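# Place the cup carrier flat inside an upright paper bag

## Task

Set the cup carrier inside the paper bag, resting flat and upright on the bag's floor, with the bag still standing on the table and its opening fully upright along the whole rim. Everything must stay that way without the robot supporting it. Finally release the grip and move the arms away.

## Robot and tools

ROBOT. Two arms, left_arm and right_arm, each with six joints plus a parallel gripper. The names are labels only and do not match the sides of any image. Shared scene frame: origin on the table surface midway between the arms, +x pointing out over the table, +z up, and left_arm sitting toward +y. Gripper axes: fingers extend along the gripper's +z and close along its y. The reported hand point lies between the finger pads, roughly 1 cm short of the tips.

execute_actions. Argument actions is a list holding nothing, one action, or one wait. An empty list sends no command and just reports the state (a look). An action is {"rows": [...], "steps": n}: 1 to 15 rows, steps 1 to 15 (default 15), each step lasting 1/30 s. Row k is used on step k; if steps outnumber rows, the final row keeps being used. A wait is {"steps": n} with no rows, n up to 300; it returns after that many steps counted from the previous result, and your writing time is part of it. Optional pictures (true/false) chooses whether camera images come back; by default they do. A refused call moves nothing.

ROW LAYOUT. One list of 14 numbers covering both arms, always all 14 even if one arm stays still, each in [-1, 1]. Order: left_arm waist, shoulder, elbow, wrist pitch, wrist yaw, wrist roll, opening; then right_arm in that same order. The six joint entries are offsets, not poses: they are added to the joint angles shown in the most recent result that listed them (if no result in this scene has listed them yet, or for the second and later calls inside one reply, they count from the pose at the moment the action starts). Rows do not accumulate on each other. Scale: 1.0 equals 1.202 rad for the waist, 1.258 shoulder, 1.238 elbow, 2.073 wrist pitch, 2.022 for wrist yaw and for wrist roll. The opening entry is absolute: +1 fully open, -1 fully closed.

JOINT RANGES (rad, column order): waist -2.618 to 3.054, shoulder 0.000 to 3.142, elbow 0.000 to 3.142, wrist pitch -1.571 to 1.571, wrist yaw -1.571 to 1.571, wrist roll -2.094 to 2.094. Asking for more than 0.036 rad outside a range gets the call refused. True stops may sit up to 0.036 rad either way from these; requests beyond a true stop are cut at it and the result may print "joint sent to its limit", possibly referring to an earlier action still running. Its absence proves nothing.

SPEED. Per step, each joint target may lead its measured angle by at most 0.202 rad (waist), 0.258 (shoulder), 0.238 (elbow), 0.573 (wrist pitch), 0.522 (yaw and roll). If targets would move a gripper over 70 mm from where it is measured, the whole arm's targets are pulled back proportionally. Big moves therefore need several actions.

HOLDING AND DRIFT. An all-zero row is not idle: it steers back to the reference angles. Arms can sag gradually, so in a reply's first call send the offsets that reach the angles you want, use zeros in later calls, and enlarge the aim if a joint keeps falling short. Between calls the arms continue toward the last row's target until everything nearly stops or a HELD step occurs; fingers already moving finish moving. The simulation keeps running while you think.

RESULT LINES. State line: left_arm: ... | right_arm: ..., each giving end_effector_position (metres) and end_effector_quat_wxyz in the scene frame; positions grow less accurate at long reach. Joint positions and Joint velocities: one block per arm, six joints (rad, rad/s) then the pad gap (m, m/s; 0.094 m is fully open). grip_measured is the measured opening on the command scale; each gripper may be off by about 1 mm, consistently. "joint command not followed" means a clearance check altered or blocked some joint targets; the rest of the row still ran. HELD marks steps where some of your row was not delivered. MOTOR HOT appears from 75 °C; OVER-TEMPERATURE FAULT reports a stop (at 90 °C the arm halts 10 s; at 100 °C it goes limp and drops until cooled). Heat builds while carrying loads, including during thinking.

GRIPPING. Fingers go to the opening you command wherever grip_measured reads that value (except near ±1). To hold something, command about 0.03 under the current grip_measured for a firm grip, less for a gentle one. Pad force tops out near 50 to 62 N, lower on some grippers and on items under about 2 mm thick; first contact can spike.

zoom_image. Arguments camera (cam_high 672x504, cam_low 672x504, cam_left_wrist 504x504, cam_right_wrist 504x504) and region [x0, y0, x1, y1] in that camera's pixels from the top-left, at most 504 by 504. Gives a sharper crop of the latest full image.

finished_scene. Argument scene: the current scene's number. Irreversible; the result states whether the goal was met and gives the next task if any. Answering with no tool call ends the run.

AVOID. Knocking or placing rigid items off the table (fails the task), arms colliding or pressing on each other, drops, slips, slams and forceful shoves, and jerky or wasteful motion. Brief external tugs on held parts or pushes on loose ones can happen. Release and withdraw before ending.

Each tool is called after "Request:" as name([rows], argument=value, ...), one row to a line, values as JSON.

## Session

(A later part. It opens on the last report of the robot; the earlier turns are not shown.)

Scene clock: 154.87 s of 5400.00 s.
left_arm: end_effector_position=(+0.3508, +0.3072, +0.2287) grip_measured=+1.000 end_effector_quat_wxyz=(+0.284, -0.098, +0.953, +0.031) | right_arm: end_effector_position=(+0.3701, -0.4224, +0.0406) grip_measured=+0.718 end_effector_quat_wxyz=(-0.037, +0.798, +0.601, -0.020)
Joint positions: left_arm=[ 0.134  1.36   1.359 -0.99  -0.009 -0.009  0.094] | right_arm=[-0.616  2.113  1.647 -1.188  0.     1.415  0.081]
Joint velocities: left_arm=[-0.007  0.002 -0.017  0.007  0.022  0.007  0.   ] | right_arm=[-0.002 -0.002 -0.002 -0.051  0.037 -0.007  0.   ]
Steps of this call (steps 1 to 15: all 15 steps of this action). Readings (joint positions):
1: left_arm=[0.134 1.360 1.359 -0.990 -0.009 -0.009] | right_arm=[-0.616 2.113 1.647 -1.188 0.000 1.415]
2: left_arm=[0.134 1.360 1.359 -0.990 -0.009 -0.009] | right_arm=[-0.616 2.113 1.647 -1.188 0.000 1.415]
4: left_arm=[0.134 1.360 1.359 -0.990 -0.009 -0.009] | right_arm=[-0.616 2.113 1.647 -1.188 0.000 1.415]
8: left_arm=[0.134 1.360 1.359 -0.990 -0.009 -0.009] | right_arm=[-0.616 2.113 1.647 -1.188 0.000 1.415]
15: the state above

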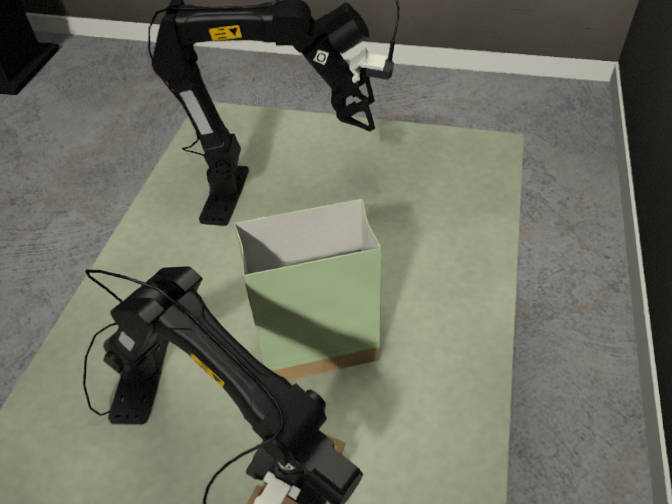

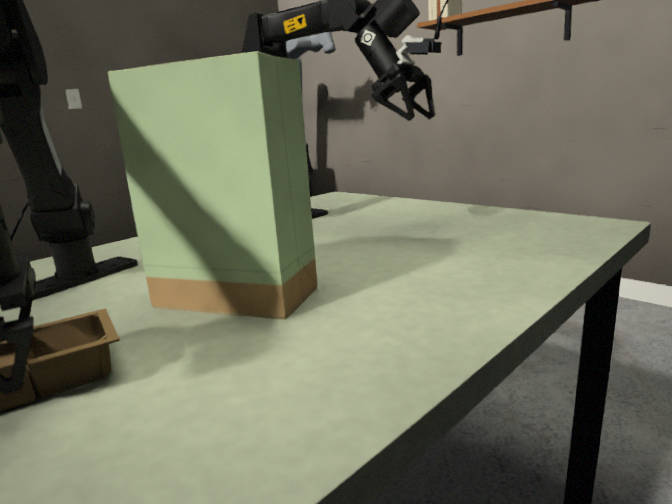

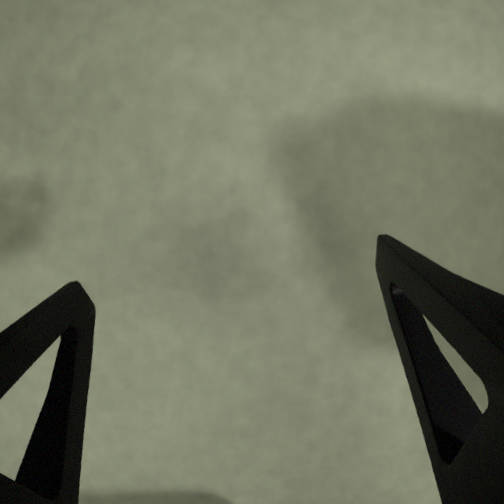

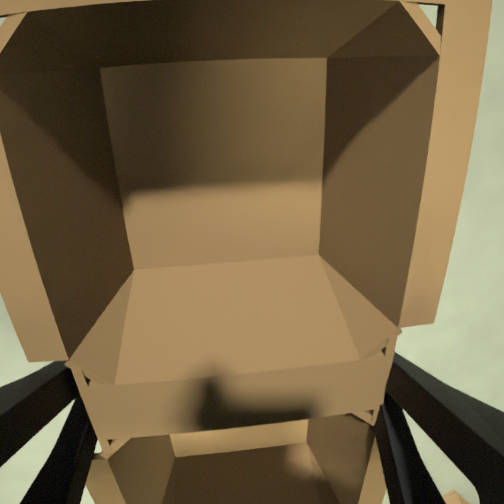

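Request:
execute_actions([
  {"rows":[[0,0,0,0,0,0,1,0,-0.03,0.05,-0.02,0,0,0.6],[0,0,0,0,0,0,1,0,-0.05,0.1,-0.05,0,0,0.6],[0,0,0,0,0,0,1,0,-0.07,0.15,-0.07,0,0,0.6],[0,0,0,0,0,0,1,-0.03,-0.09,0.2,-0.09,0,0,0.6],[0,0,0,0,0,0,1,-0.06,-0.11,0.25,-0.11,0,0,0.6],[0,0,0,0,0,0,1,-0.1,-0.13,0.3,-0.13,0,0,0.6],[0,0,0,0,0,0,1,-0.15,-0.16,0.36,-0.15,0,0,0.6]],"steps":15},
], pictures=false)

Request:
execute_actions([
  {"rows":[[0,0,0,0,0,0,1,0,-0.21,0.3,-0.04,0,-0.7,0.6]],"steps":15},
], pictures=false)

Request:
execute_actions([
  {"steps":25},
])

Scene clock: 171.27 s of 5400.00 s.
left_arm: end_effector_position=(+0.3508, +0.3072, +0.2287) grip_measured=+1.000 end_effector_quat_wxyz=(+0.284, -0.098, +0.953, +0.031) | right_arm: end_effector_position=(+0.3645, -0.5064, +0.2291) grip_measured=+0.718 end_effector_quat_wxyz=(+0.145, +0.842, +0.517, +0.061)
Joint positions: left_arm=[ 0.134  1.36   1.359 -0.99  -0.009 -0.009  0.094] | right_arm=[-0.805  1.916  2.075 -1.414 -0.001  1.415  0.081]
Joint velocities: left_arm=[-0.002 -0.007  0.007  0.037 -0.051 -0.081  0.   ] | right_arm=[-0.164 -0.422  0.286 -0.315  0.11  -0.051 -0.   ]
Steps of this call (steps 1 to 15: the robot went on to your last target; steps 16 to 90: nothing new was sent; then 12.90 s passed at rest; steps 91 to 105: all 15 steps of this action). Readings (joint positions):
91: left_arm=[0.134 1.360 1.359 -0.990 -0.009 -0.009] | right_arm=[-0.616 2.113 1.651 -1.192 0.000 1.415]
92: left_arm=[0.134 1.360 1.359 -0.990 -0.009 -0.009] | right_arm=[-0.616 2.112 1.667 -1.209 0.000 1.415]
94: left_arm=[0.134 1.360 1.359 -0.990 -0.009 -0.009] | right_arm=[-0.617 2.106 1.732 -1.254 -0.000 1.415]
98: left_arm=[0.134 1.360 1.359 -0.990 -0.009 -0.009] | right_arm=[-0.664 2.046 1.880 -1.309 -0.009 1.415]
105: the state above

Scene clock: 171.77 s of 5400.00 s.
left_arm: end_effector_position=(+0.3508, +0.3072, +0.2287) grip_measured=+1.000 end_effector_quat_wxyz=(+0.284, -0.098, +0.953, +0.031) | right_arm: end_effector_position=(+0.3153, -0.4724, +0.4530) grip_measured=+0.717 end_effector_quat_wxyz=(+0.445, +0.435, +0.781, -0.054)
Joint positions: left_arm=[ 0.134  1.36   1.359 -0.99  -0.009 -0.009  0.094] | right_arm=[-0.809  1.629  2.444 -1.455 -0.001  0.387  0.081]
Joint velocities: left_arm=[-0.012  0.002  0.007 -0.037 -0.081  0.007  0.   ] | right_arm=[ 0.012 -0.198  0.129 -0.066 -0.066 -2.542  0.   ]
Steps of this call (steps 1 to 15: all 15 steps of this action). Readings (joint positions):
1: left_arm=[0.134 1.360 1.359 -0.990 -0.009 -0.009] | right_arm=[-0.809 1.897 2.090 -1.425 -0.000 1.384]
2: left_arm=[0.134 1.360 1.359 -0.990 -0.009 -0.009] | right_arm=[-0.809 1.881 2.107 -1.431 -0.000 1.342]
4: left_arm=[0.134 1.360 1.359 -0.990 -0.009 -0.009] | right_arm=[-0.809 1.843 2.155 -1.436 -0.001 1.255]
8: left_arm=[0.134 1.360 1.359 -0.990 -0.009 -0.009] | right_arm=[-0.809 1.761 2.291 -1.443 -0.001 1.042]
15: the state above

Scene clock: 172.60 s of 5400.00 s.
left_arm: end_effector_position=(+0.3508, +0.3072, +0.2287) grip_measured=+1.000 end_effector_quat_wxyz=(+0.284, -0.098, +0.953, +0.031) | right_arm: end_effector_position=(+0.3162, -0.4731, +0.4421) grip_measured=+0.717 end_effector_quat_wxyz=(+0.408, +0.284, +0.858, -0.130)
Joint positions: left_arm=[ 0.134  1.36   1.359 -0.99  -0.009 -0.009  0.094] | right_arm=[-0.809  1.646  2.446 -1.484 -0.001  0.01   0.081]
Joint velocities: left_arm=[-0.002 -0.007 -0.007  0.007 -0.022  0.007  0.   ] | right_arm=[-0.012  0.002 -0.012  0.022 -0.022  0.022 -0.001]
Steps of this call (steps 1 to 25: the robot went on to your last target). Readings (joint positions):
1: left_arm=[0.134 1.360 1.359 -0.990 -0.009 -0.009] | right_arm=[-0.809 1.625 2.446 -1.458 -0.001 0.311]
2: left_arm=[0.134 1.360 1.359 -0.990 -0.009 -0.009] | right_arm=[-0.809 1.625 2.446 -1.461 -0.001 0.251]
4: left_arm=[0.134 1.360 1.359 -0.990 -0.009 -0.009] | right_arm=[-0.809 1.632 2.446 -1.470 -0.001 0.163]
8: left_arm=[0.134 1.360 1.359 -0.990 -0.009 -0.009] | right_arm=[-0.809 1.646 2.446 -1.480 -0.001 0.072]
25: the state above

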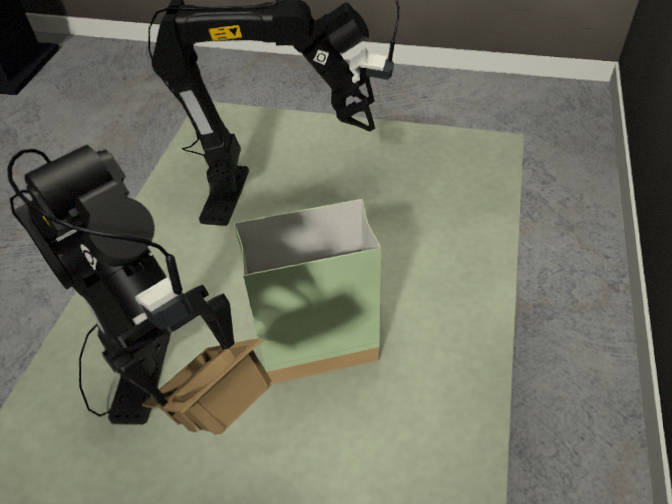

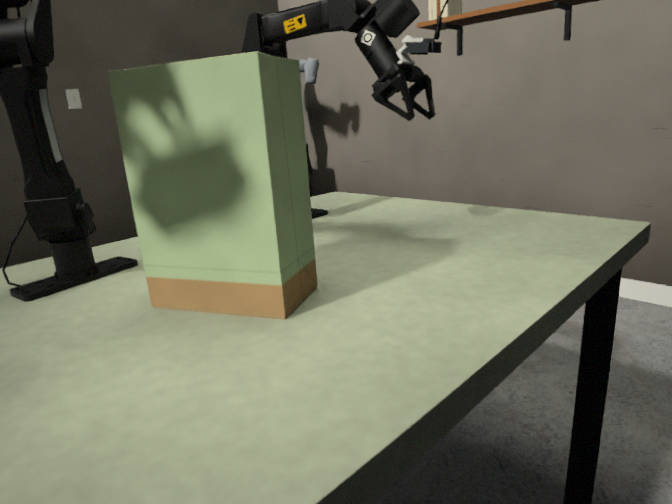

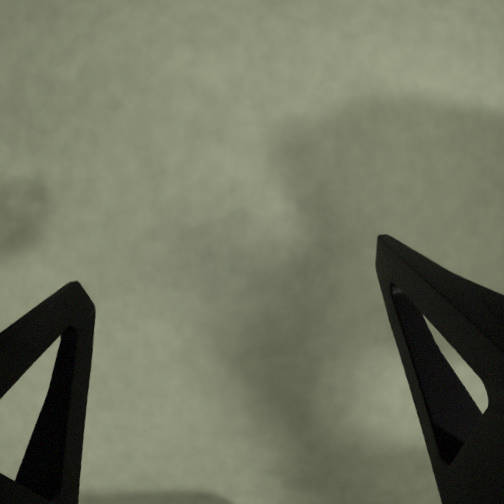

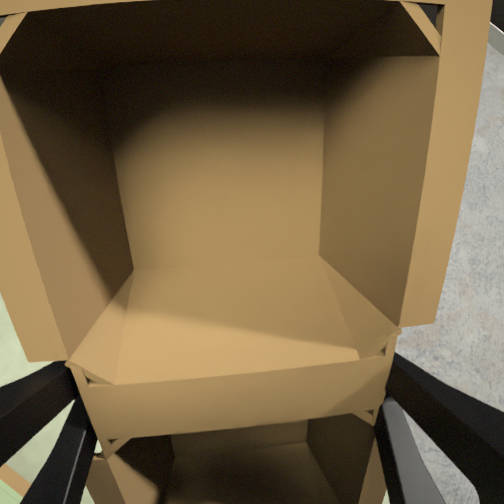

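Request:
execute_actions([
  {"rows":[[0,0,0,0,0,0,1,0.1,0,0,0,0,0,0.6],[0,0,0,0,0,0,1,0.1,0,0,0,0,0,0.6],[0,0,0,0,0,0,1,0.2,0,0,0,0,0,0.6],[0,0,0,0,0,0,1,0.2,0,0,0,0,0,0.6],[0,0,0,0,0,0,1,0.3,0,0,0,0,0,0.6],[0,0,0,0,0,0,1,0.3,0,0,0,0,0,0.6],[0,0,0,0,0,0,1,0.4,0,0,0,0,0,0.6]],"steps":15},
])

Scene clock: 180.10 s of 5400.00 s.
left_arm: end_effector_position=(+0.3508, +0.3072, +0.2287) grip_measured=+1.000 end_effector_quat_wxyz=(+0.284, -0.098, +0.953, +0.031) | right_arm: end_effector_position=(+0.3811, -0.3110, +0.4421) grip_measured=+0.717 end_effector_quat_wxyz=(+0.428, +0.067, +0.901, -0.024)
Joint positions: left_arm=[ 0.134  1.36   1.359 -0.99  -0.009 -0.009  0.094] | right_arm=[-0.324  1.646  2.446 -1.484 -0.011  0.009  0.081]
Joint velocities: left_arm=[-0.017 -0.002  0.007  0.007 -0.051 -0.007  0.   ] | right_arm=[-0.007  0.012  0.012  0.051  0.037  0.037  0.   ]
Steps of this call (steps 1 to 30: the robot went on to your last target; steps 31 to 90: nothing new was sent; then 4.00 s passed at rest; steps 91 to 105: all 15 steps of this action). Readings (joint positions):
91: left_arm=[0.134 1.360 1.359 -0.990 -0.009 -0.009] | right_arm=[-0.793 1.646 2.446 -1.484 0.008 0.009]
92: left_arm=[0.134 1.360 1.359 -0.990 -0.009 -0.009] | right_arm=[-0.764 1.646 2.446 -1.484 0.012 0.009]
94: left_arm=[0.134 1.360 1.359 -0.990 -0.009 -0.009] | right_arm=[-0.658 1.646 2.446 -1.484 0.016 0.009]
98: left_arm=[0.134 1.360 1.359 -0.990 -0.009 -0.009] | right_arm=[-0.406 1.646 2.446 -1.484 0.007 0.009]
105: the state above

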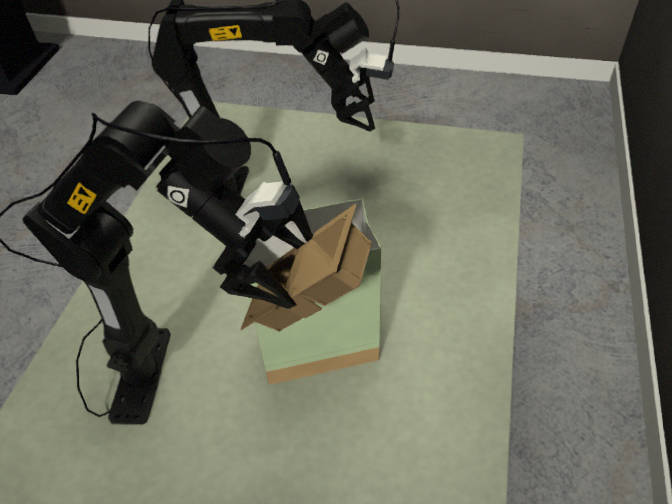

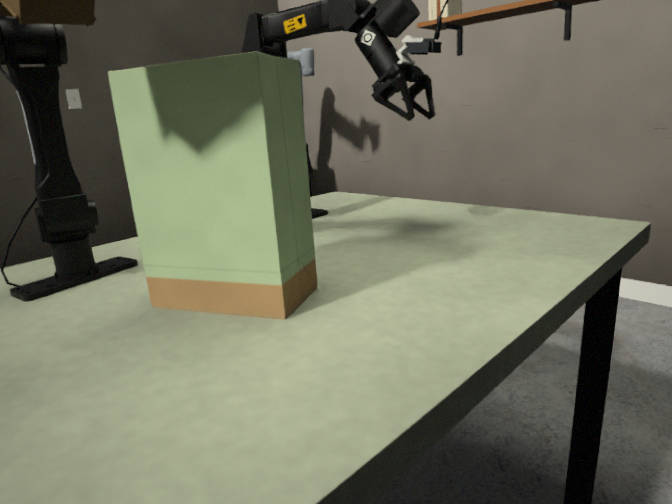

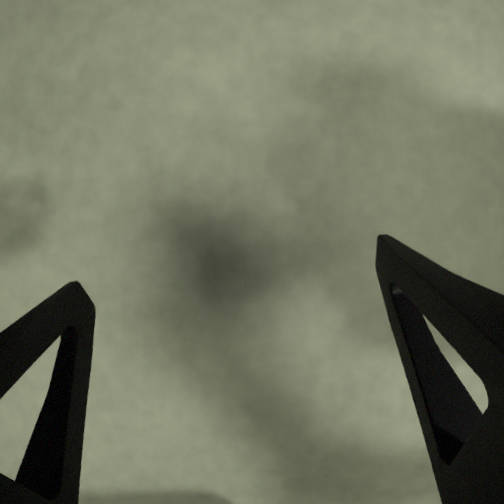

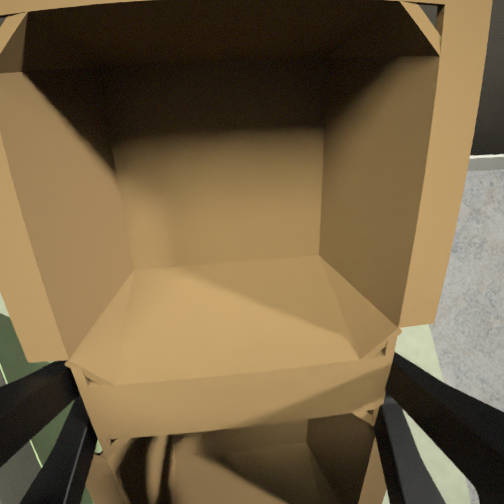

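Request:
execute_actions([
  {"rows":[[0,0,0,0,0,0,1,0.1,0,0,0,0,0,0.6],[0,0,0,0,0,0,1,0.1,0,0,0,0,0,0.6],[0,0,0,0,0,0,1,0.2,0,0,0,0,0,0.6],[0,0,0,0,0,0,1,0.2,0,0,0,0,0,0.6],[0,0,0,0,0,0,1,0.3,0,0,0,0,0,0.6],[0,0,0,0,0,0,1,0.3,0,0,0,0,0,0.6],[0,0,0,0,0,0,1,0.4,0,0,0,0,0,0.6],[0,0,0,0,0,0,1,0.4,0,0,0,0,0,0.6],[0,0,0,0,0,0,1,0.5,0,0,0,0,0,0.6]],"steps":15},
], pictures=false)

Request:
execute_actions([
  {"rows":[[0,0,0,0,0,0,1,0,0.03,-0.03,-0.03,0,0,0.6],[0,0,0,0,0,0,1,0,0.03,-0.03,-0.03,0,0,0.6],[0,0,0,0,0,0,1,0,0.05,-0.06,-0.035,0,0,0.6]],"steps":15},
])

Scene clock: 204.23 s of 5400.00 s.
left_arm: end_effector_position=(+0.3508, +0.3072, +0.2287) grip_measured=+1.000 end_effector_quat_wxyz=(+0.284, -0.098, +0.953, +0.031) | right_arm: end_effector_position=(+0.3446, -0.0975, +0.4421) grip_measured=+0.716 end_effector_quat_wxyz=(+0.414, -0.207, +0.879, +0.109)
Joint positions: left_arm=[ 0.134  1.36   1.359 -0.99  -0.009 -0.009  0.094] | right_arm=[ 0.282  1.646  2.446 -1.484 -0.021  0.009  0.081]
Joint velocities: left_arm=[-0.002  0.002 -0.027  0.037 -0.007  0.051  0.   ] | right_arm=[ 0.002 -0.017  0.007 -0.022  0.037  0.007 -0.001]
Steps of this call (steps 1 to 15: the robot went on to your last target; steps 16 to 90: nothing new was sent; then 20.63 s passed at rest; steps 91 to 105: all 15 steps of this action). Readings (joint positions):
91: left_arm=[0.134 1.360 1.359 -0.990 -0.009 -0.009] | right_arm=[-0.308 1.646 2.446 -1.484 -0.001 0.009]
92: left_arm=[0.134 1.360 1.359 -0.990 -0.009 -0.009] | right_arm=[-0.278 1.646 2.446 -1.484 0.003 0.009]
94: left_arm=[0.134 1.360 1.359 -0.990 -0.009 -0.009] | right_arm=[-0.173 1.646 2.446 -1.484 0.007 0.009]
98: left_arm=[0.134 1.360 1.359 -0.990 -0.009 -0.009] | right_arm=[0.079 1.646 2.446 -1.484 -0.002 0.009]
105: the state above

Scene clock: 204.73 s of 5400.00 s.
left_arm: end_effector_position=(+0.3508, +0.3072, +0.2287) grip_measured=+1.000 end_effector_quat_wxyz=(+0.284, -0.098, +0.953, +0.031) | right_arm: end_effector_position=(+0.3569, -0.0914, +0.3851) grip_measured=+0.716 end_effector_quat_wxyz=(+0.326, -0.215, +0.916, +0.088)
Joint positions: left_arm=[ 0.134  1.36   1.359 -0.99  -0.009 -0.009  0.094] | right_arm=[ 0.282  1.719  2.376 -1.54  -0.021  0.009  0.081]
Joint velocities: left_arm=[-0.007  0.002 -0.002 -0.022 -0.022 -0.081  0.   ] | right_arm=[ 0.002 -0.012  0.007 -0.007  0.037 -0.051 -0.   ]
Steps of this call (steps 1 to 15: all 15 steps of this action). Readings (joint positions):
1: left_arm=[0.134 1.360 1.359 -0.990 -0.009 -0.009] | right_arm=[0.282 1.649 2.444 -1.488 -0.021 0.009]
2: left_arm=[0.134 1.360 1.359 -0.990 -0.009 -0.009] | right_arm=[0.282 1.650 2.441 -1.495 -0.021 0.009]
4: left_arm=[0.134 1.360 1.359 -0.990 -0.009 -0.009] | right_arm=[0.282 1.659 2.420 -1.508 -0.021 0.009]
8: left_arm=[0.134 1.360 1.359 -0.990 -0.009 -0.009] | right_arm=[0.282 1.701 2.386 -1.531 -0.021 0.009]
15: the state above

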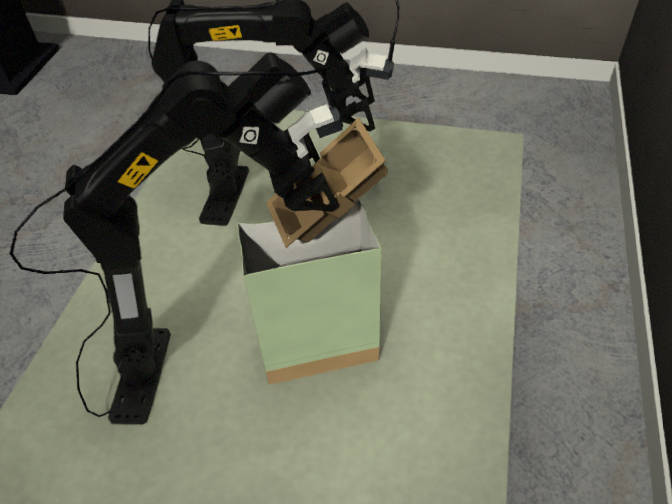

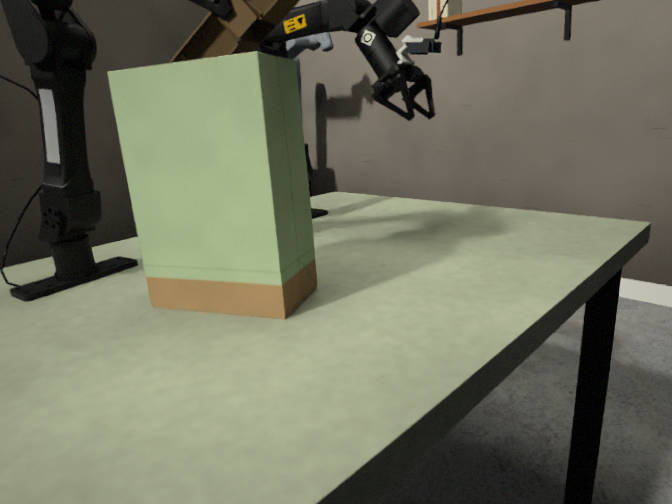

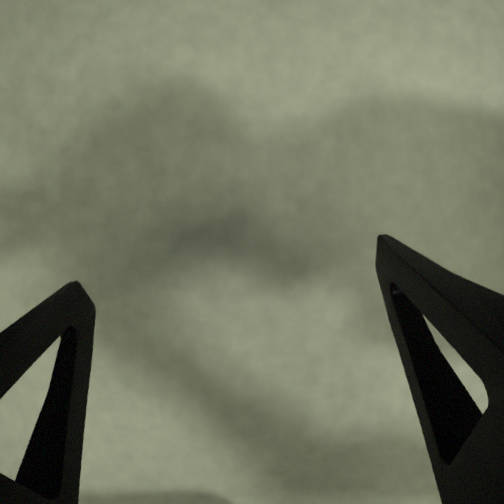

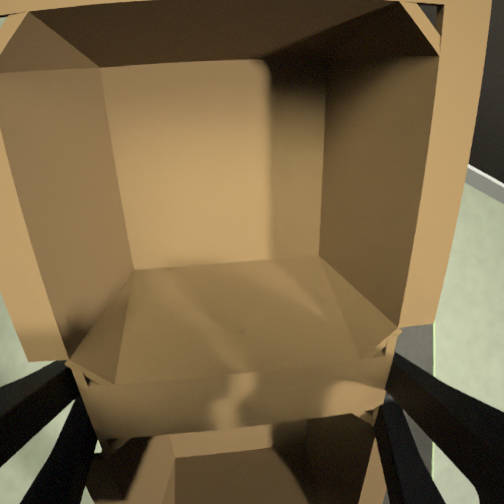

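Request:
execute_actions([
  {"rows":[[0,0,0,0,0,0,1,0,-0.08,0.0,0.0,0,0,0.6],[0,0,0,0,0,0,1,0,-0.08,0.0,0.0,0,0,0.6],[0,0,0,0,0,0,1,0,-0.08,0.0,0.0,0,0,0.6],[0,0,0,0,0,0,1,0,-0.08,0.0,0.0,0,0,0.6],[0,0,0,0,0,0,1,-0.05,-0.08,0.0,0.0,0,0,0.6],[0,0,0,0,0,0,1,-0.1,-0.08,0.0,0.0,0,0,0.6],[0,0,0,0,0,0,1,-0.15,-0.08,0.0,0.0,0,0,0.6],[0,0,0,0,0,0,1,-0.18,-0.08,0.0,0.0,0,0,0.6]],"steps":15},
], pictures=false)

Request:
execute_actions([
  {"rows":[[0,0,0,0,0,0,1,0,0,-0.05,0,0,0,0.6]],"steps":15},
])

Scene clock: 216.70 s of 5400.00 s.
left_arm: end_effector_position=(+0.3508, +0.3072, +0.2287) grip_measured=+1.000 end_effector_quat_wxyz=(+0.284, -0.098, +0.953, +0.031) | right_arm: end_effector_position=(+0.3601, -0.1749, +0.4158) grip_measured=+0.717 end_effector_quat_wxyz=(+0.375, -0.111, +0.919, +0.055)
Joint positions: left_arm=[ 0.134  1.36   1.359 -0.99  -0.009 -0.009  0.094] | right_arm=[ 0.064  1.623  2.371 -1.541 -0.015  0.009  0.081]
Joint velocities: left_arm=[-0.002 -0.017 -0.002 -0.007 -0.007  0.051  0.   ] | right_arm=[ 0.007 -0.002 -0.012  0.022 -0.007  0.022 -0.   ]
Steps of this call (steps 1 to 15: the robot went on to your last target; steps 16 to 90: nothing new was sent; then 8.47 s passed at rest; steps 91 to 105: all 15 steps of this action). Readings (joint positions):
91: left_arm=[0.134 1.360 1.359 -0.990 -0.009 -0.009] | right_arm=[0.282 1.712 2.374 -1.541 -0.021 0.009]
92: left_arm=[0.134 1.360 1.359 -0.990 -0.009 -0.009] | right_arm=[0.282 1.702 2.371 -1.541 -0.021 0.009]
94: left_arm=[0.134 1.360 1.359 -0.990 -0.009 -0.009] | right_arm=[0.282 1.674 2.371 -1.541 -0.021 0.009]
98: left_arm=[0.134 1.360 1.359 -0.990 -0.009 -0.009] | right_arm=[0.163 1.626 2.371 -1.541 -0.035 0.009]
105: the state above

Scene clock: 217.20 s of 5400.00 s.
left_arm: end_effector_position=(+0.3508, +0.3072, +0.2287) grip_measured=+1.000 end_effector_quat_wxyz=(+0.284, -0.098, +0.953, +0.031) | right_arm: end_effector_position=(+0.3615, -0.1745, +0.4003) grip_measured=+0.717 end_effector_quat_wxyz=(+0.353, -0.112, +0.927, +0.052)
Joint positions: left_arm=[ 0.134  1.36   1.359 -0.99  -0.009 -0.009  0.094] | right_arm=[ 0.064  1.622  2.32  -1.539 -0.015  0.009  0.081]
Joint velocities: left_arm=[-0.002 -0.007  0.017 -0.051 -0.022 -0.037  0.   ] | right_arm=[ 0.012 -0.007 -0.017  0.037  0.007  0.007 -0.001]
Steps of this call (steps 1 to 15: all 15 steps of this action). Readings (joint positions):
1: left_arm=[0.134 1.360 1.359 -0.990 -0.009 -0.009] | right_arm=[0.064 1.623 2.363 -1.539 -0.015 0.009]
2: left_arm=[0.134 1.360 1.359 -0.990 -0.009 -0.009] | right_arm=[0.064 1.622 2.352 -1.539 -0.015 0.009]
4: left_arm=[0.134 1.360 1.359 -0.990 -0.009 -0.009] | right_arm=[0.064 1.622 2.331 -1.539 -0.015 0.009]
8: left_arm=[0.134 1.360 1.359 -0.990 -0.009 -0.009] | right_arm=[0.064 1.622 2.320 -1.539 -0.015 0.009]
15: the state above

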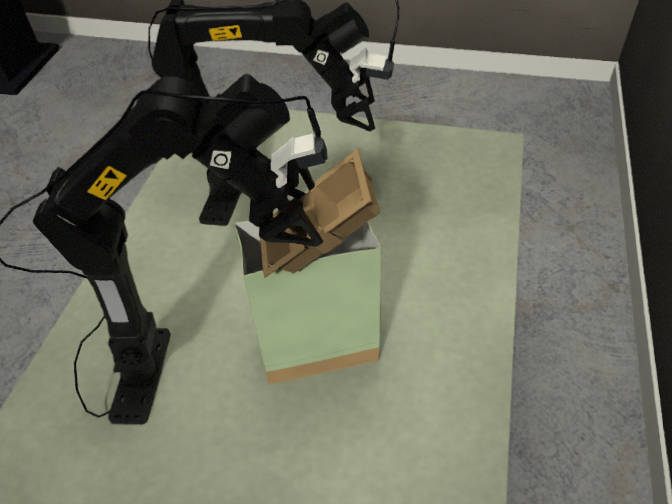

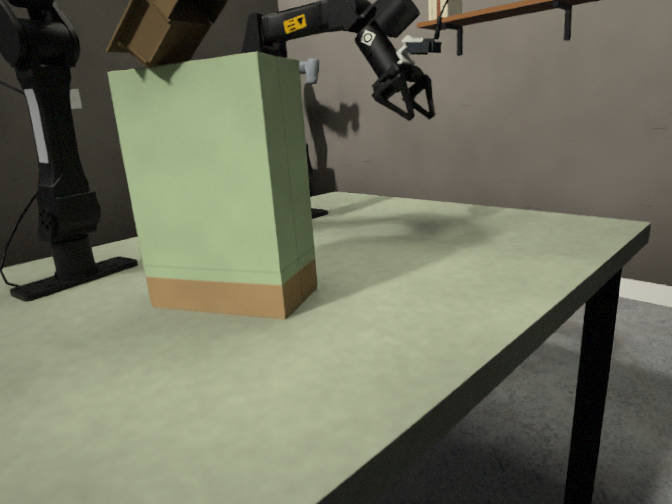

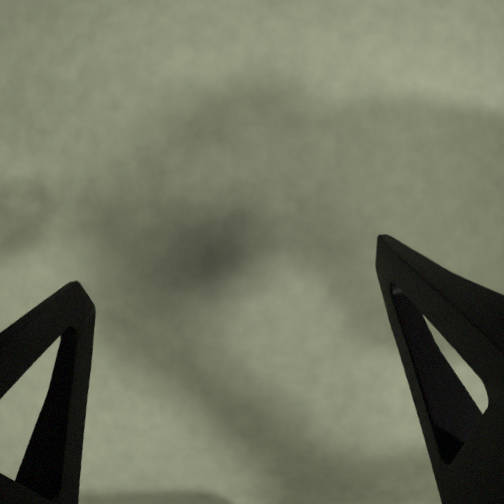

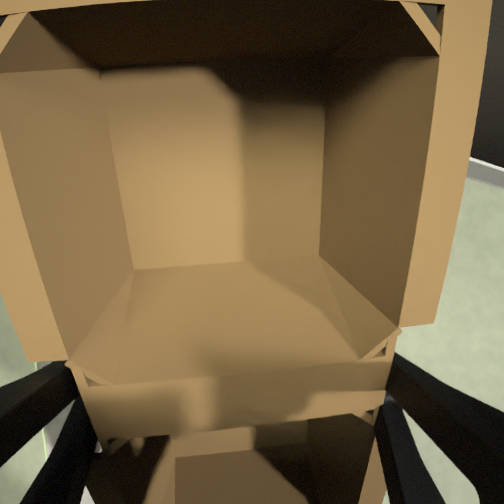

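Request:
execute_actions([
  {"rows":[[0,0,0,0,0,0,1,0,-0.05,0,0,0,0,0.6],[0,0,0,0,0,0,1,0,-0.05,0,0,0,0,0.6],[0,0,0,0,0,0,1,0,-0.05,0,0,0,0,0.6],[0,0,0,0,0,0,1,0,-0.05,0,0,0,0,0.6],[0,0,0,0,0,0,1,0.04,-0.05,0,0,0,0,0.6],[0,0,0,0,0,0,1,0.075,-0.05,0,0,0,0,0.6]],"steps":15},
], pictures=false)

Request:
execute_actions([
  {"rows":[[0,0,0,0,0,0,1,0,0,-0.06,0,0,0,0.6]],"steps":15},
])

Request:
zoom_image(camera="cam_high", region=[210,130,410,310])

Scene clock: 226.43 s of 5400.00 s.
left_arm: end_effector_position=(+0.3508, +0.3072, +0.2287) grip_measured=+1.000 end_effector_quat_wxyz=(+0.284, -0.098, +0.953, +0.031) | right_arm: end_effector_position=(+0.3394, -0.1512, +0.4161) grip_measured=+0.717 end_effector_quat_wxyz=(+0.373, -0.150, +0.913, +0.070)
Joint positions: left_arm=[ 0.134  1.36   1.359 -0.99  -0.009 -0.009  0.094] | right_arm=[ 0.148  1.573  2.32  -1.539 -0.015  0.009  0.081]
Joint velocities: left_arm=[ 0.002  0.007  0.012 -0.022  0.037 -0.007  0.   ] | right_arm=[-0.012 -0.007 -0.012  0.022  0.037 -0.022 -0.   ]
Steps of this call (steps 1 to 15: the robot went on to your last target; steps 16 to 90: nothing new was sent; then 5.73 s passed at rest; steps 91 to 105: all 15 steps of this action). Readings (joint positions):
91: left_arm=[0.134 1.360 1.359 -0.990 -0.009 -0.009] | right_arm=[0.064 1.619 2.320 -1.539 -0.015 0.009]
92: left_arm=[0.134 1.360 1.359 -0.990 -0.009 -0.009] | right_arm=[0.064 1.615 2.320 -1.539 -0.015 0.009]
94: left_arm=[0.134 1.360 1.359 -0.990 -0.009 -0.009] | right_arm=[0.064 1.601 2.320 -1.539 -0.015 0.009]
98: left_arm=[0.134 1.360 1.359 -0.990 -0.009 -0.009] | right_arm=[0.129 1.575 2.320 -1.539 -0.011 0.009]
105: the state above

Scene clock: 226.93 s of 5400.00 s.
left_arm: end_effector_position=(+0.3508, +0.3072, +0.2287) grip_measured=+1.000 end_effector_quat_wxyz=(+0.284, -0.098, +0.953, +0.031) | right_arm: end_effector_position=(+0.3416, -0.1504, +0.3957) grip_measured=+0.717 end_effector_quat_wxyz=(+0.344, -0.151, +0.925, +0.066)
Joint positions: left_arm=[ 0.134  1.36   1.359 -0.99  -0.009 -0.009  0.094] | right_arm=[ 0.148  1.574  2.255 -1.537 -0.015  0.009  0.081]
Joint velocities: left_arm=[ 0.002 -0.002 -0.007  0.022 -0.037 -0.007  0.   ] | right_arm=[ 0.002  0.012 -0.012  0.037 -0.037  0.007  0.001]
Steps of this call (steps 1 to 15: all 15 steps of this action). Readings (joint positions):
1: left_arm=[0.134 1.360 1.359 -0.990 -0.009 -0.009] | right_arm=[0.148 1.572 2.310 -1.536 -0.015 0.009]
2: left_arm=[0.134 1.360 1.359 -0.990 -0.009 -0.009] | right_arm=[0.148 1.571 2.296 -1.536 -0.015 0.009]
4: left_arm=[0.134 1.360 1.359 -0.990 -0.009 -0.009] | right_arm=[0.148 1.572 2.270 -1.536 -0.015 0.009]
8: left_arm=[0.134 1.360 1.359 -0.990 -0.009 -0.009] | right_arm=[0.148 1.574 2.255 -1.537 -0.015 0.009]
15: the state above

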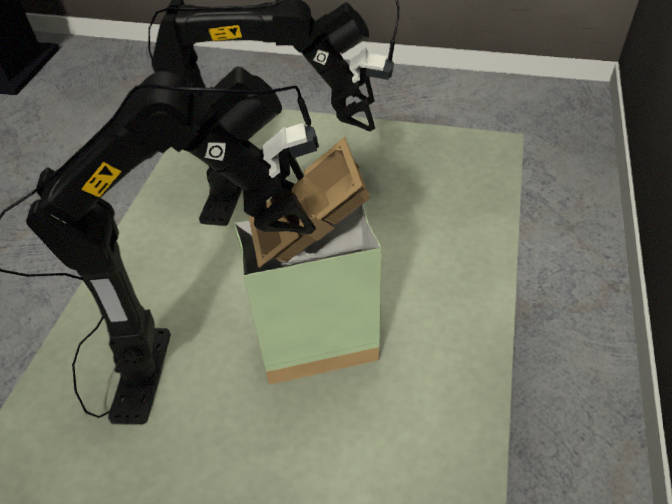

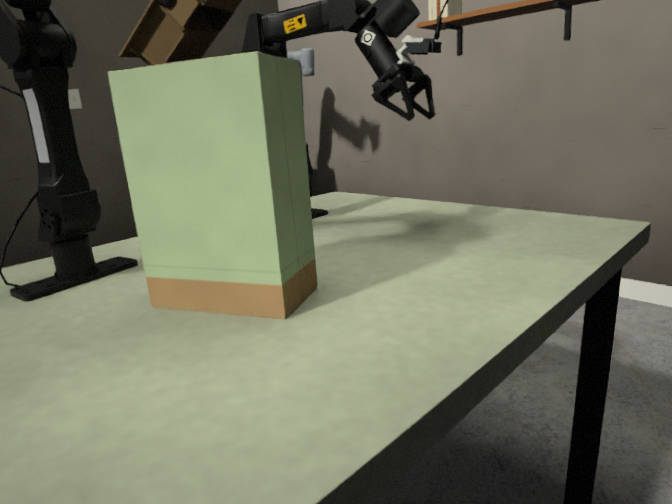

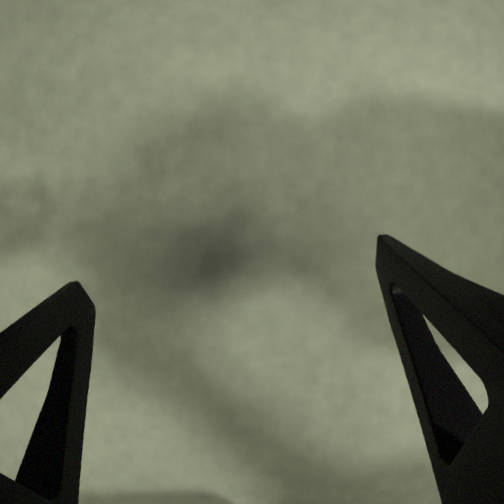

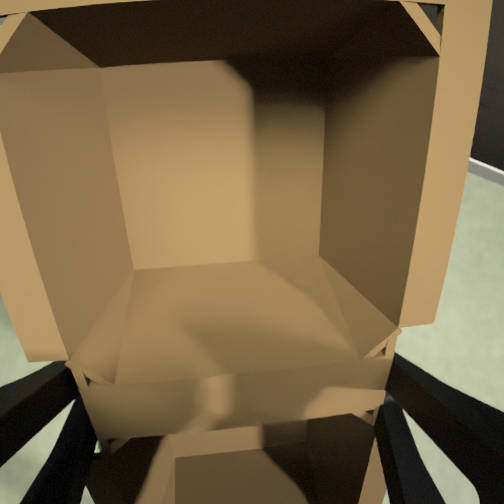

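Region (210, 130, 410, 310) of cam_high's 672x504 image, scaled by 2.520, with more detail than that image has; it fills the top 454 rows of this view, and the rest is white.

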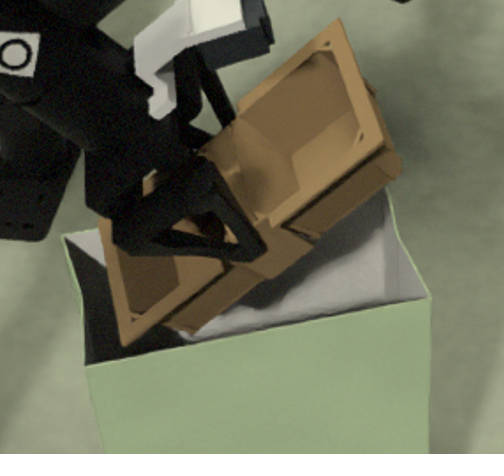

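Request:
execute_actions([
  {"rows":[[0,0,0,0,0,0,1,0,0.01,-0.03,-0.02,0,0,0.6],[0,0,0,0,0,0,1,0,0.02,-0.03,-0.02,0,0,0.6],[0,0,0,0,0,0,1,0,0.03,-0.05,-0.02,0,0,0.6],[0,0,0,0,0,0,1,0,0.03,-0.05,-0.02,0,0,0.6],[0,0,0,0,0,0,1,0,0.04,-0.07,-0.02,0,0,0.6],[0,0,0,0,0,0,1,0,0.04,-0.09,-0.02,0,0,0.6]],"steps":15},
])

Request:
zoom_image(camera="cam_high", region=[210,130,410,310])

Scene clock: 243.27 s of 5400.00 s.
left_arm: end_effector_position=(+0.3508, +0.3072, +0.2287) grip_measured=+1.000 end_effector_quat_wxyz=(+0.284, -0.098, +0.953, +0.031) | right_arm: end_effector_position=(+0.3520, -0.1469, +0.3424) grip_measured=+0.717 end_effector_quat_wxyz=(+0.262, -0.155, +0.951, +0.052)
Joint positions: left_arm=[ 0.134  1.36   1.359 -0.99  -0.009 -0.009  0.094] | right_arm=[ 0.148  1.632  2.149 -1.547 -0.015  0.009  0.081]
Joint velocities: left_arm=[-0.002 -0.017 -0.017  0.007 -0.007  0.007  0.   ] | right_arm=[ 0.002  0.002 -0.007 -0.022  0.022  0.022  0.   ]
joint sent to its limit (right arm) — the command would take joint 4 (wrist pitch) past its lower limit, so that joint was sent only as far as its limit.
Steps of this call (steps 1 to 15: the robot went on to your last target; steps 16 to 90: nothing new was sent; then 12.83 s passed at rest; steps 91 to 105: all 15 steps of this action). Readings (joint positions):
91: left_arm=[0.134 1.360 1.359 -0.990 -0.009 -0.009] | right_arm=[0.148 1.574 2.252 -1.537 -0.015 0.009]
92: left_arm=[0.134 1.360 1.359 -0.990 -0.009 -0.009] | right_arm=[0.148 1.574 2.248 -1.539 -0.015 0.009]
94: left_arm=[0.134 1.360 1.359 -0.990 -0.009 -0.009] | right_arm=[0.148 1.579 2.230 -1.541 -0.015 0.009]
98: left_arm=[0.134 1.360 1.359 -0.990 -0.009 -0.009] | right_arm=[0.148 1.604 2.172 -1.544 -0.015 0.009]
105: the state above

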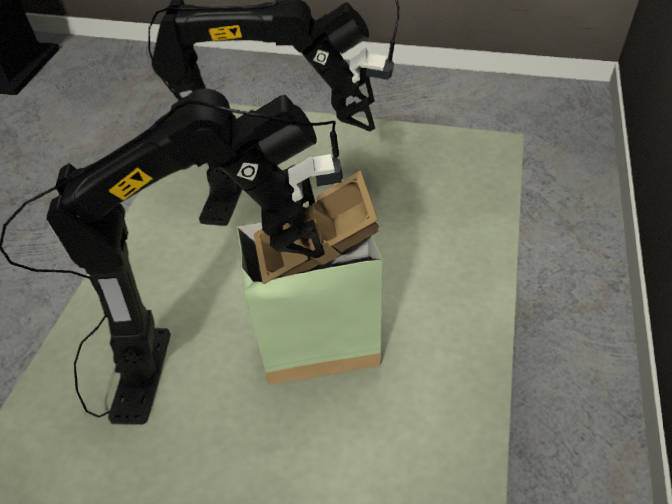

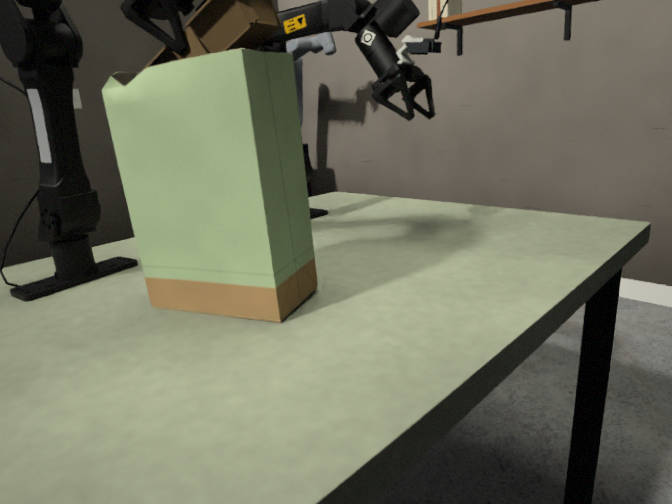

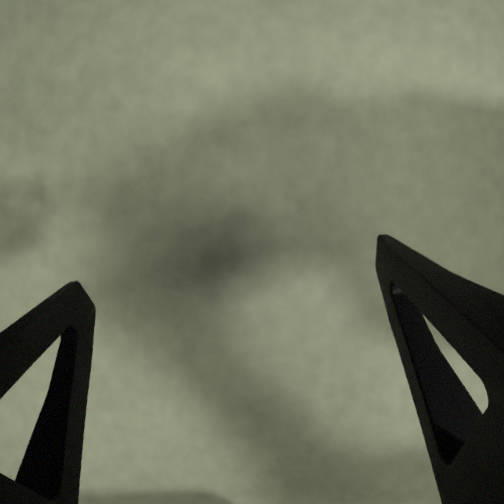

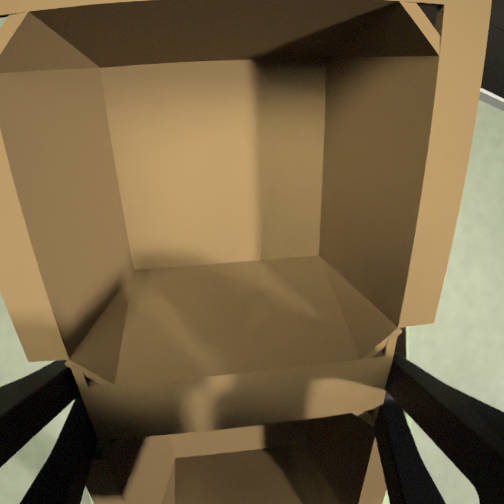

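Region (210, 130, 410, 310) of cam_high's 672x504 image, scaled by 2.520, with more detail than that image has; it fills the top 454 rows of this view, and the rest is white.

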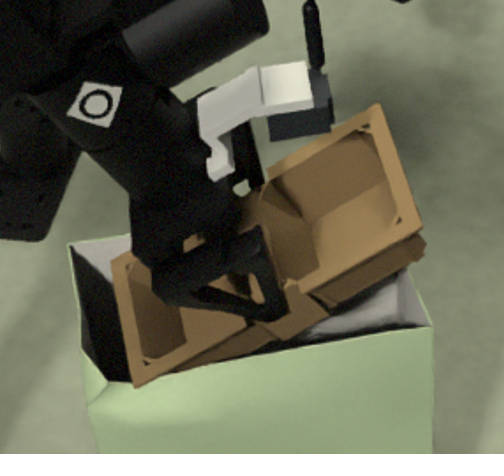

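Request:
execute_actions([
  {"rows":[[0,0,0,0,0,0,1,0,-0.04,0.05,0,0,0,0.6],[0,0,0,0,0,0,1,0,-0.08,0.1,0,0,0,0.6]],"steps":15},
], pictures=false)

Request:
execute_actions([
  {"rows":[[0,0,0,0,0,0,1,0.055,0,0,0,0,0,0.6]],"steps":15},
], pictures=false)

Request:
execute_actions([
  {"rows":[[0,0,0,0,0,0,1,0,0.01,-0.03,0,0,0,0.6],[0,0,0,0,0,0,1,0,0.01,-0.04,0,0,0,0.6],[0,0,0,0,0,0,1,0,0.01,-0.05,0,0,0,0.6],[0,0,0,0,0,0,1,0,0.01,-0.06,0,0,0,0.6],[0,0,0,0,0,0,1,0,0.01,-0.07,0,0,0,0.6]],"steps":15},
])

Request:
zoom_image(camera="cam_high", region=[210,130,410,310])

Scene clock: 253.07 s of 5400.00 s.
left_arm: end_effector_position=(+0.3508, +0.3072, +0.2287) grip_measured=+1.000 end_effector_quat_wxyz=(+0.284, -0.098, +0.953, +0.031) | right_arm: end_effector_position=(+0.3266, -0.1555, +0.4105) grip_measured=+0.717 end_effector_quat_wxyz=(+0.363, -0.150, +0.917, +0.069)
Joint positions: left_arm=[ 0.134  1.36   1.359 -0.99  -0.009 -0.009  0.094] | right_arm=[ 0.148  1.526  2.261 -1.548 -0.015  0.009  0.081]
Joint velocities: left_arm=[-0.012  0.002  0.002  0.022  0.007 -0.007  0.   ] | right_arm=[-0.017 -0.012  0.022  0.051  0.022 -0.007 -0.001]
joint sent to its limit (right arm) — the command would take joint 4 (wrist pitch) past its lower limit, so that joint was sent only as far as its limit.
Steps of this call (steps 1 to 15: the robot went on to your last target; steps 16 to 90: nothing new was sent; then 6.30 s passed at rest; steps 91 to 105: all 15 steps of this action). Readings (joint positions):
91: left_arm=[0.134 1.360 1.359 -0.990 -0.009 -0.009] | right_arm=[0.148 1.631 2.153 -1.547 -0.015 0.009]
92: left_arm=[0.134 1.360 1.359 -0.990 -0.009 -0.009] | right_arm=[0.148 1.628 2.167 -1.549 -0.015 0.009]
94: left_arm=[0.134 1.360 1.359 -0.990 -0.009 -0.009] | right_arm=[0.148 1.610 2.204 -1.548 -0.015 0.009]
98: left_arm=[0.134 1.360 1.359 -0.990 -0.009 -0.009] | right_arm=[0.148 1.542 2.251 -1.548 -0.015 0.009]
105: the state above

Scene clock: 253.57 s of 5400.00 s.
left_arm: end_effector_position=(+0.3508, +0.3072, +0.2287) grip_measured=+1.000 end_effector_quat_wxyz=(+0.284, -0.098, +0.953, +0.031) | right_arm: end_effector_position=(+0.3200, -0.1385, +0.4105) grip_measured=+0.716 end_effector_quat_wxyz=(+0.361, -0.176, +0.912, +0.079)
Joint positions: left_arm=[ 0.134  1.36   1.359 -0.99  -0.009 -0.009  0.094] | right_arm=[ 0.205  1.526  2.261 -1.548 -0.014  0.009  0.081]
Joint velocities: left_arm=[-0.007  0.007  0.017 -0.007  0.022  0.037  0.   ] | right_arm=[ 0.007  0.007  0.002 -0.066  0.022  0.007  0.   ]
Steps of this call (steps 1 to 15: all 15 steps of this action). Readings (joint positions):
1: left_arm=[0.134 1.360 1.359 -0.990 -0.009 -0.009] | right_arm=[0.156 1.526 2.261 -1.548 -0.011 0.009]
2: left_arm=[0.134 1.360 1.359 -0.990 -0.009 -0.009] | right_arm=[0.172 1.526 2.261 -1.548 -0.010 0.009]
4: left_arm=[0.134 1.360 1.359 -0.990 -0.009 -0.009] | right_arm=[0.199 1.526 2.261 -1.548 -0.013 0.009]
8: left_arm=[0.134 1.360 1.359 -0.990 -0.009 -0.009] | right_arm=[0.205 1.526 2.261 -1.548 -0.014 0.009]
15: the state above

Scene clock: 254.07 s of 5400.00 s.
left_arm: end_effector_position=(+0.3508, +0.3072, +0.2287) grip_measured=+1.000 end_effector_quat_wxyz=(+0.284, -0.098, +0.953, +0.031) | right_arm: end_effector_position=(+0.3235, -0.1371, +0.3840) grip_measured=+0.716 end_effector_quat_wxyz=(+0.322, -0.179, +0.927, +0.071)
Joint positions: left_arm=[ 0.134  1.36   1.359 -0.99  -0.009 -0.009  0.094] | right_arm=[ 0.205  1.535  2.185 -1.547 -0.014  0.009  0.081]
Joint velocities: left_arm=[-0.002  0.002 -0.017 -0.007 -0.007  0.022  0.   ] | right_arm=[ 0.002 -0.007  0.002  0.037 -0.037 -0.125  0.   ]
Steps of this call (steps 1 to 15: all 15 steps of this action). Readings (joint positions):
1: left_arm=[0.134 1.360 1.359 -0.990 -0.009 -0.009] | right_arm=[0.205 1.526 2.258 -1.547 -0.014 0.009]
2: left_arm=[0.134 1.360 1.359 -0.990 -0.009 -0.009] | right_arm=[0.205 1.526 2.251 -1.547 -0.014 0.009]
4: left_arm=[0.134 1.360 1.359 -0.990 -0.009 -0.009] | right_arm=[0.205 1.526 2.228 -1.547 -0.014 0.009]
8: left_arm=[0.134 1.360 1.359 -0.990 -0.009 -0.009] | right_arm=[0.205 1.532 2.188 -1.547 -0.014 0.009]
15: the state above

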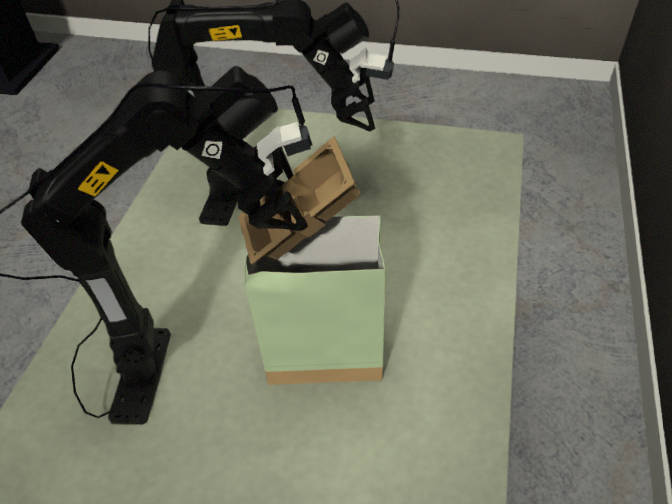

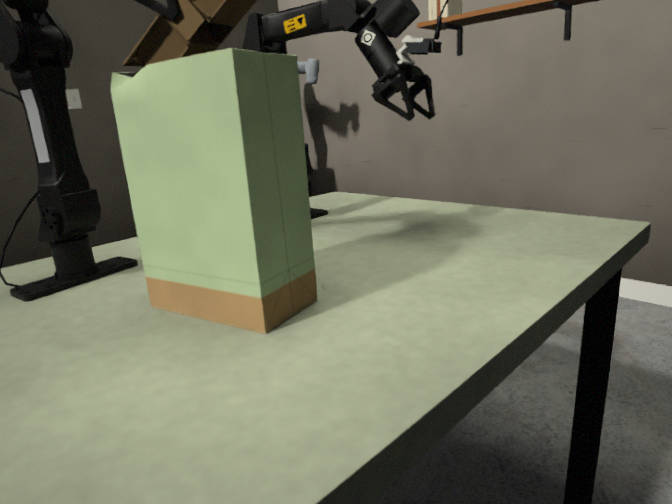

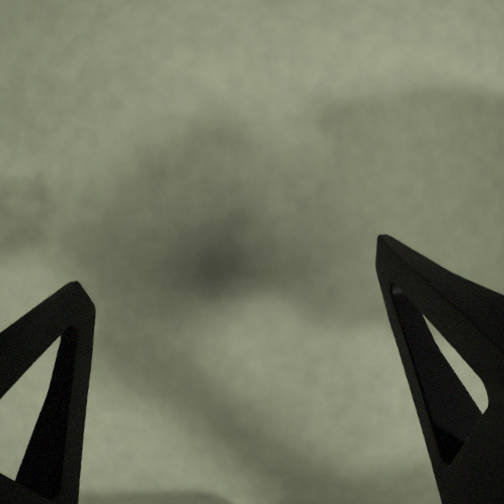

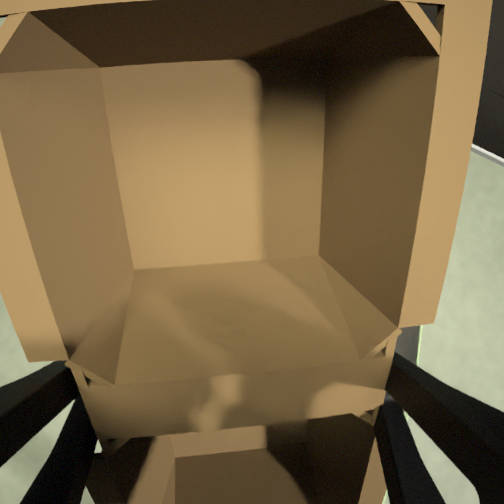

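Region (210, 130, 410, 310) of cam_high's 672x504 image, scaled by 2.520, with more detail than that image has; it fills the top 454 rows of this view, and the rest is white.

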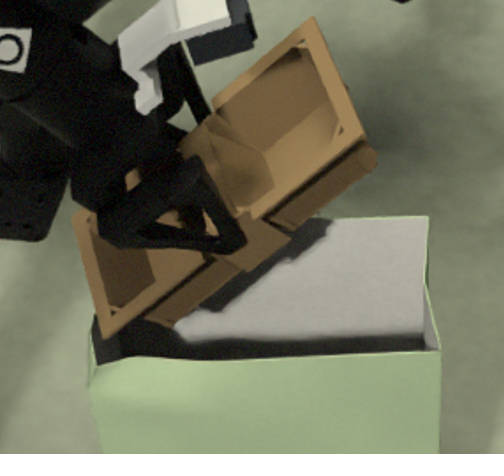

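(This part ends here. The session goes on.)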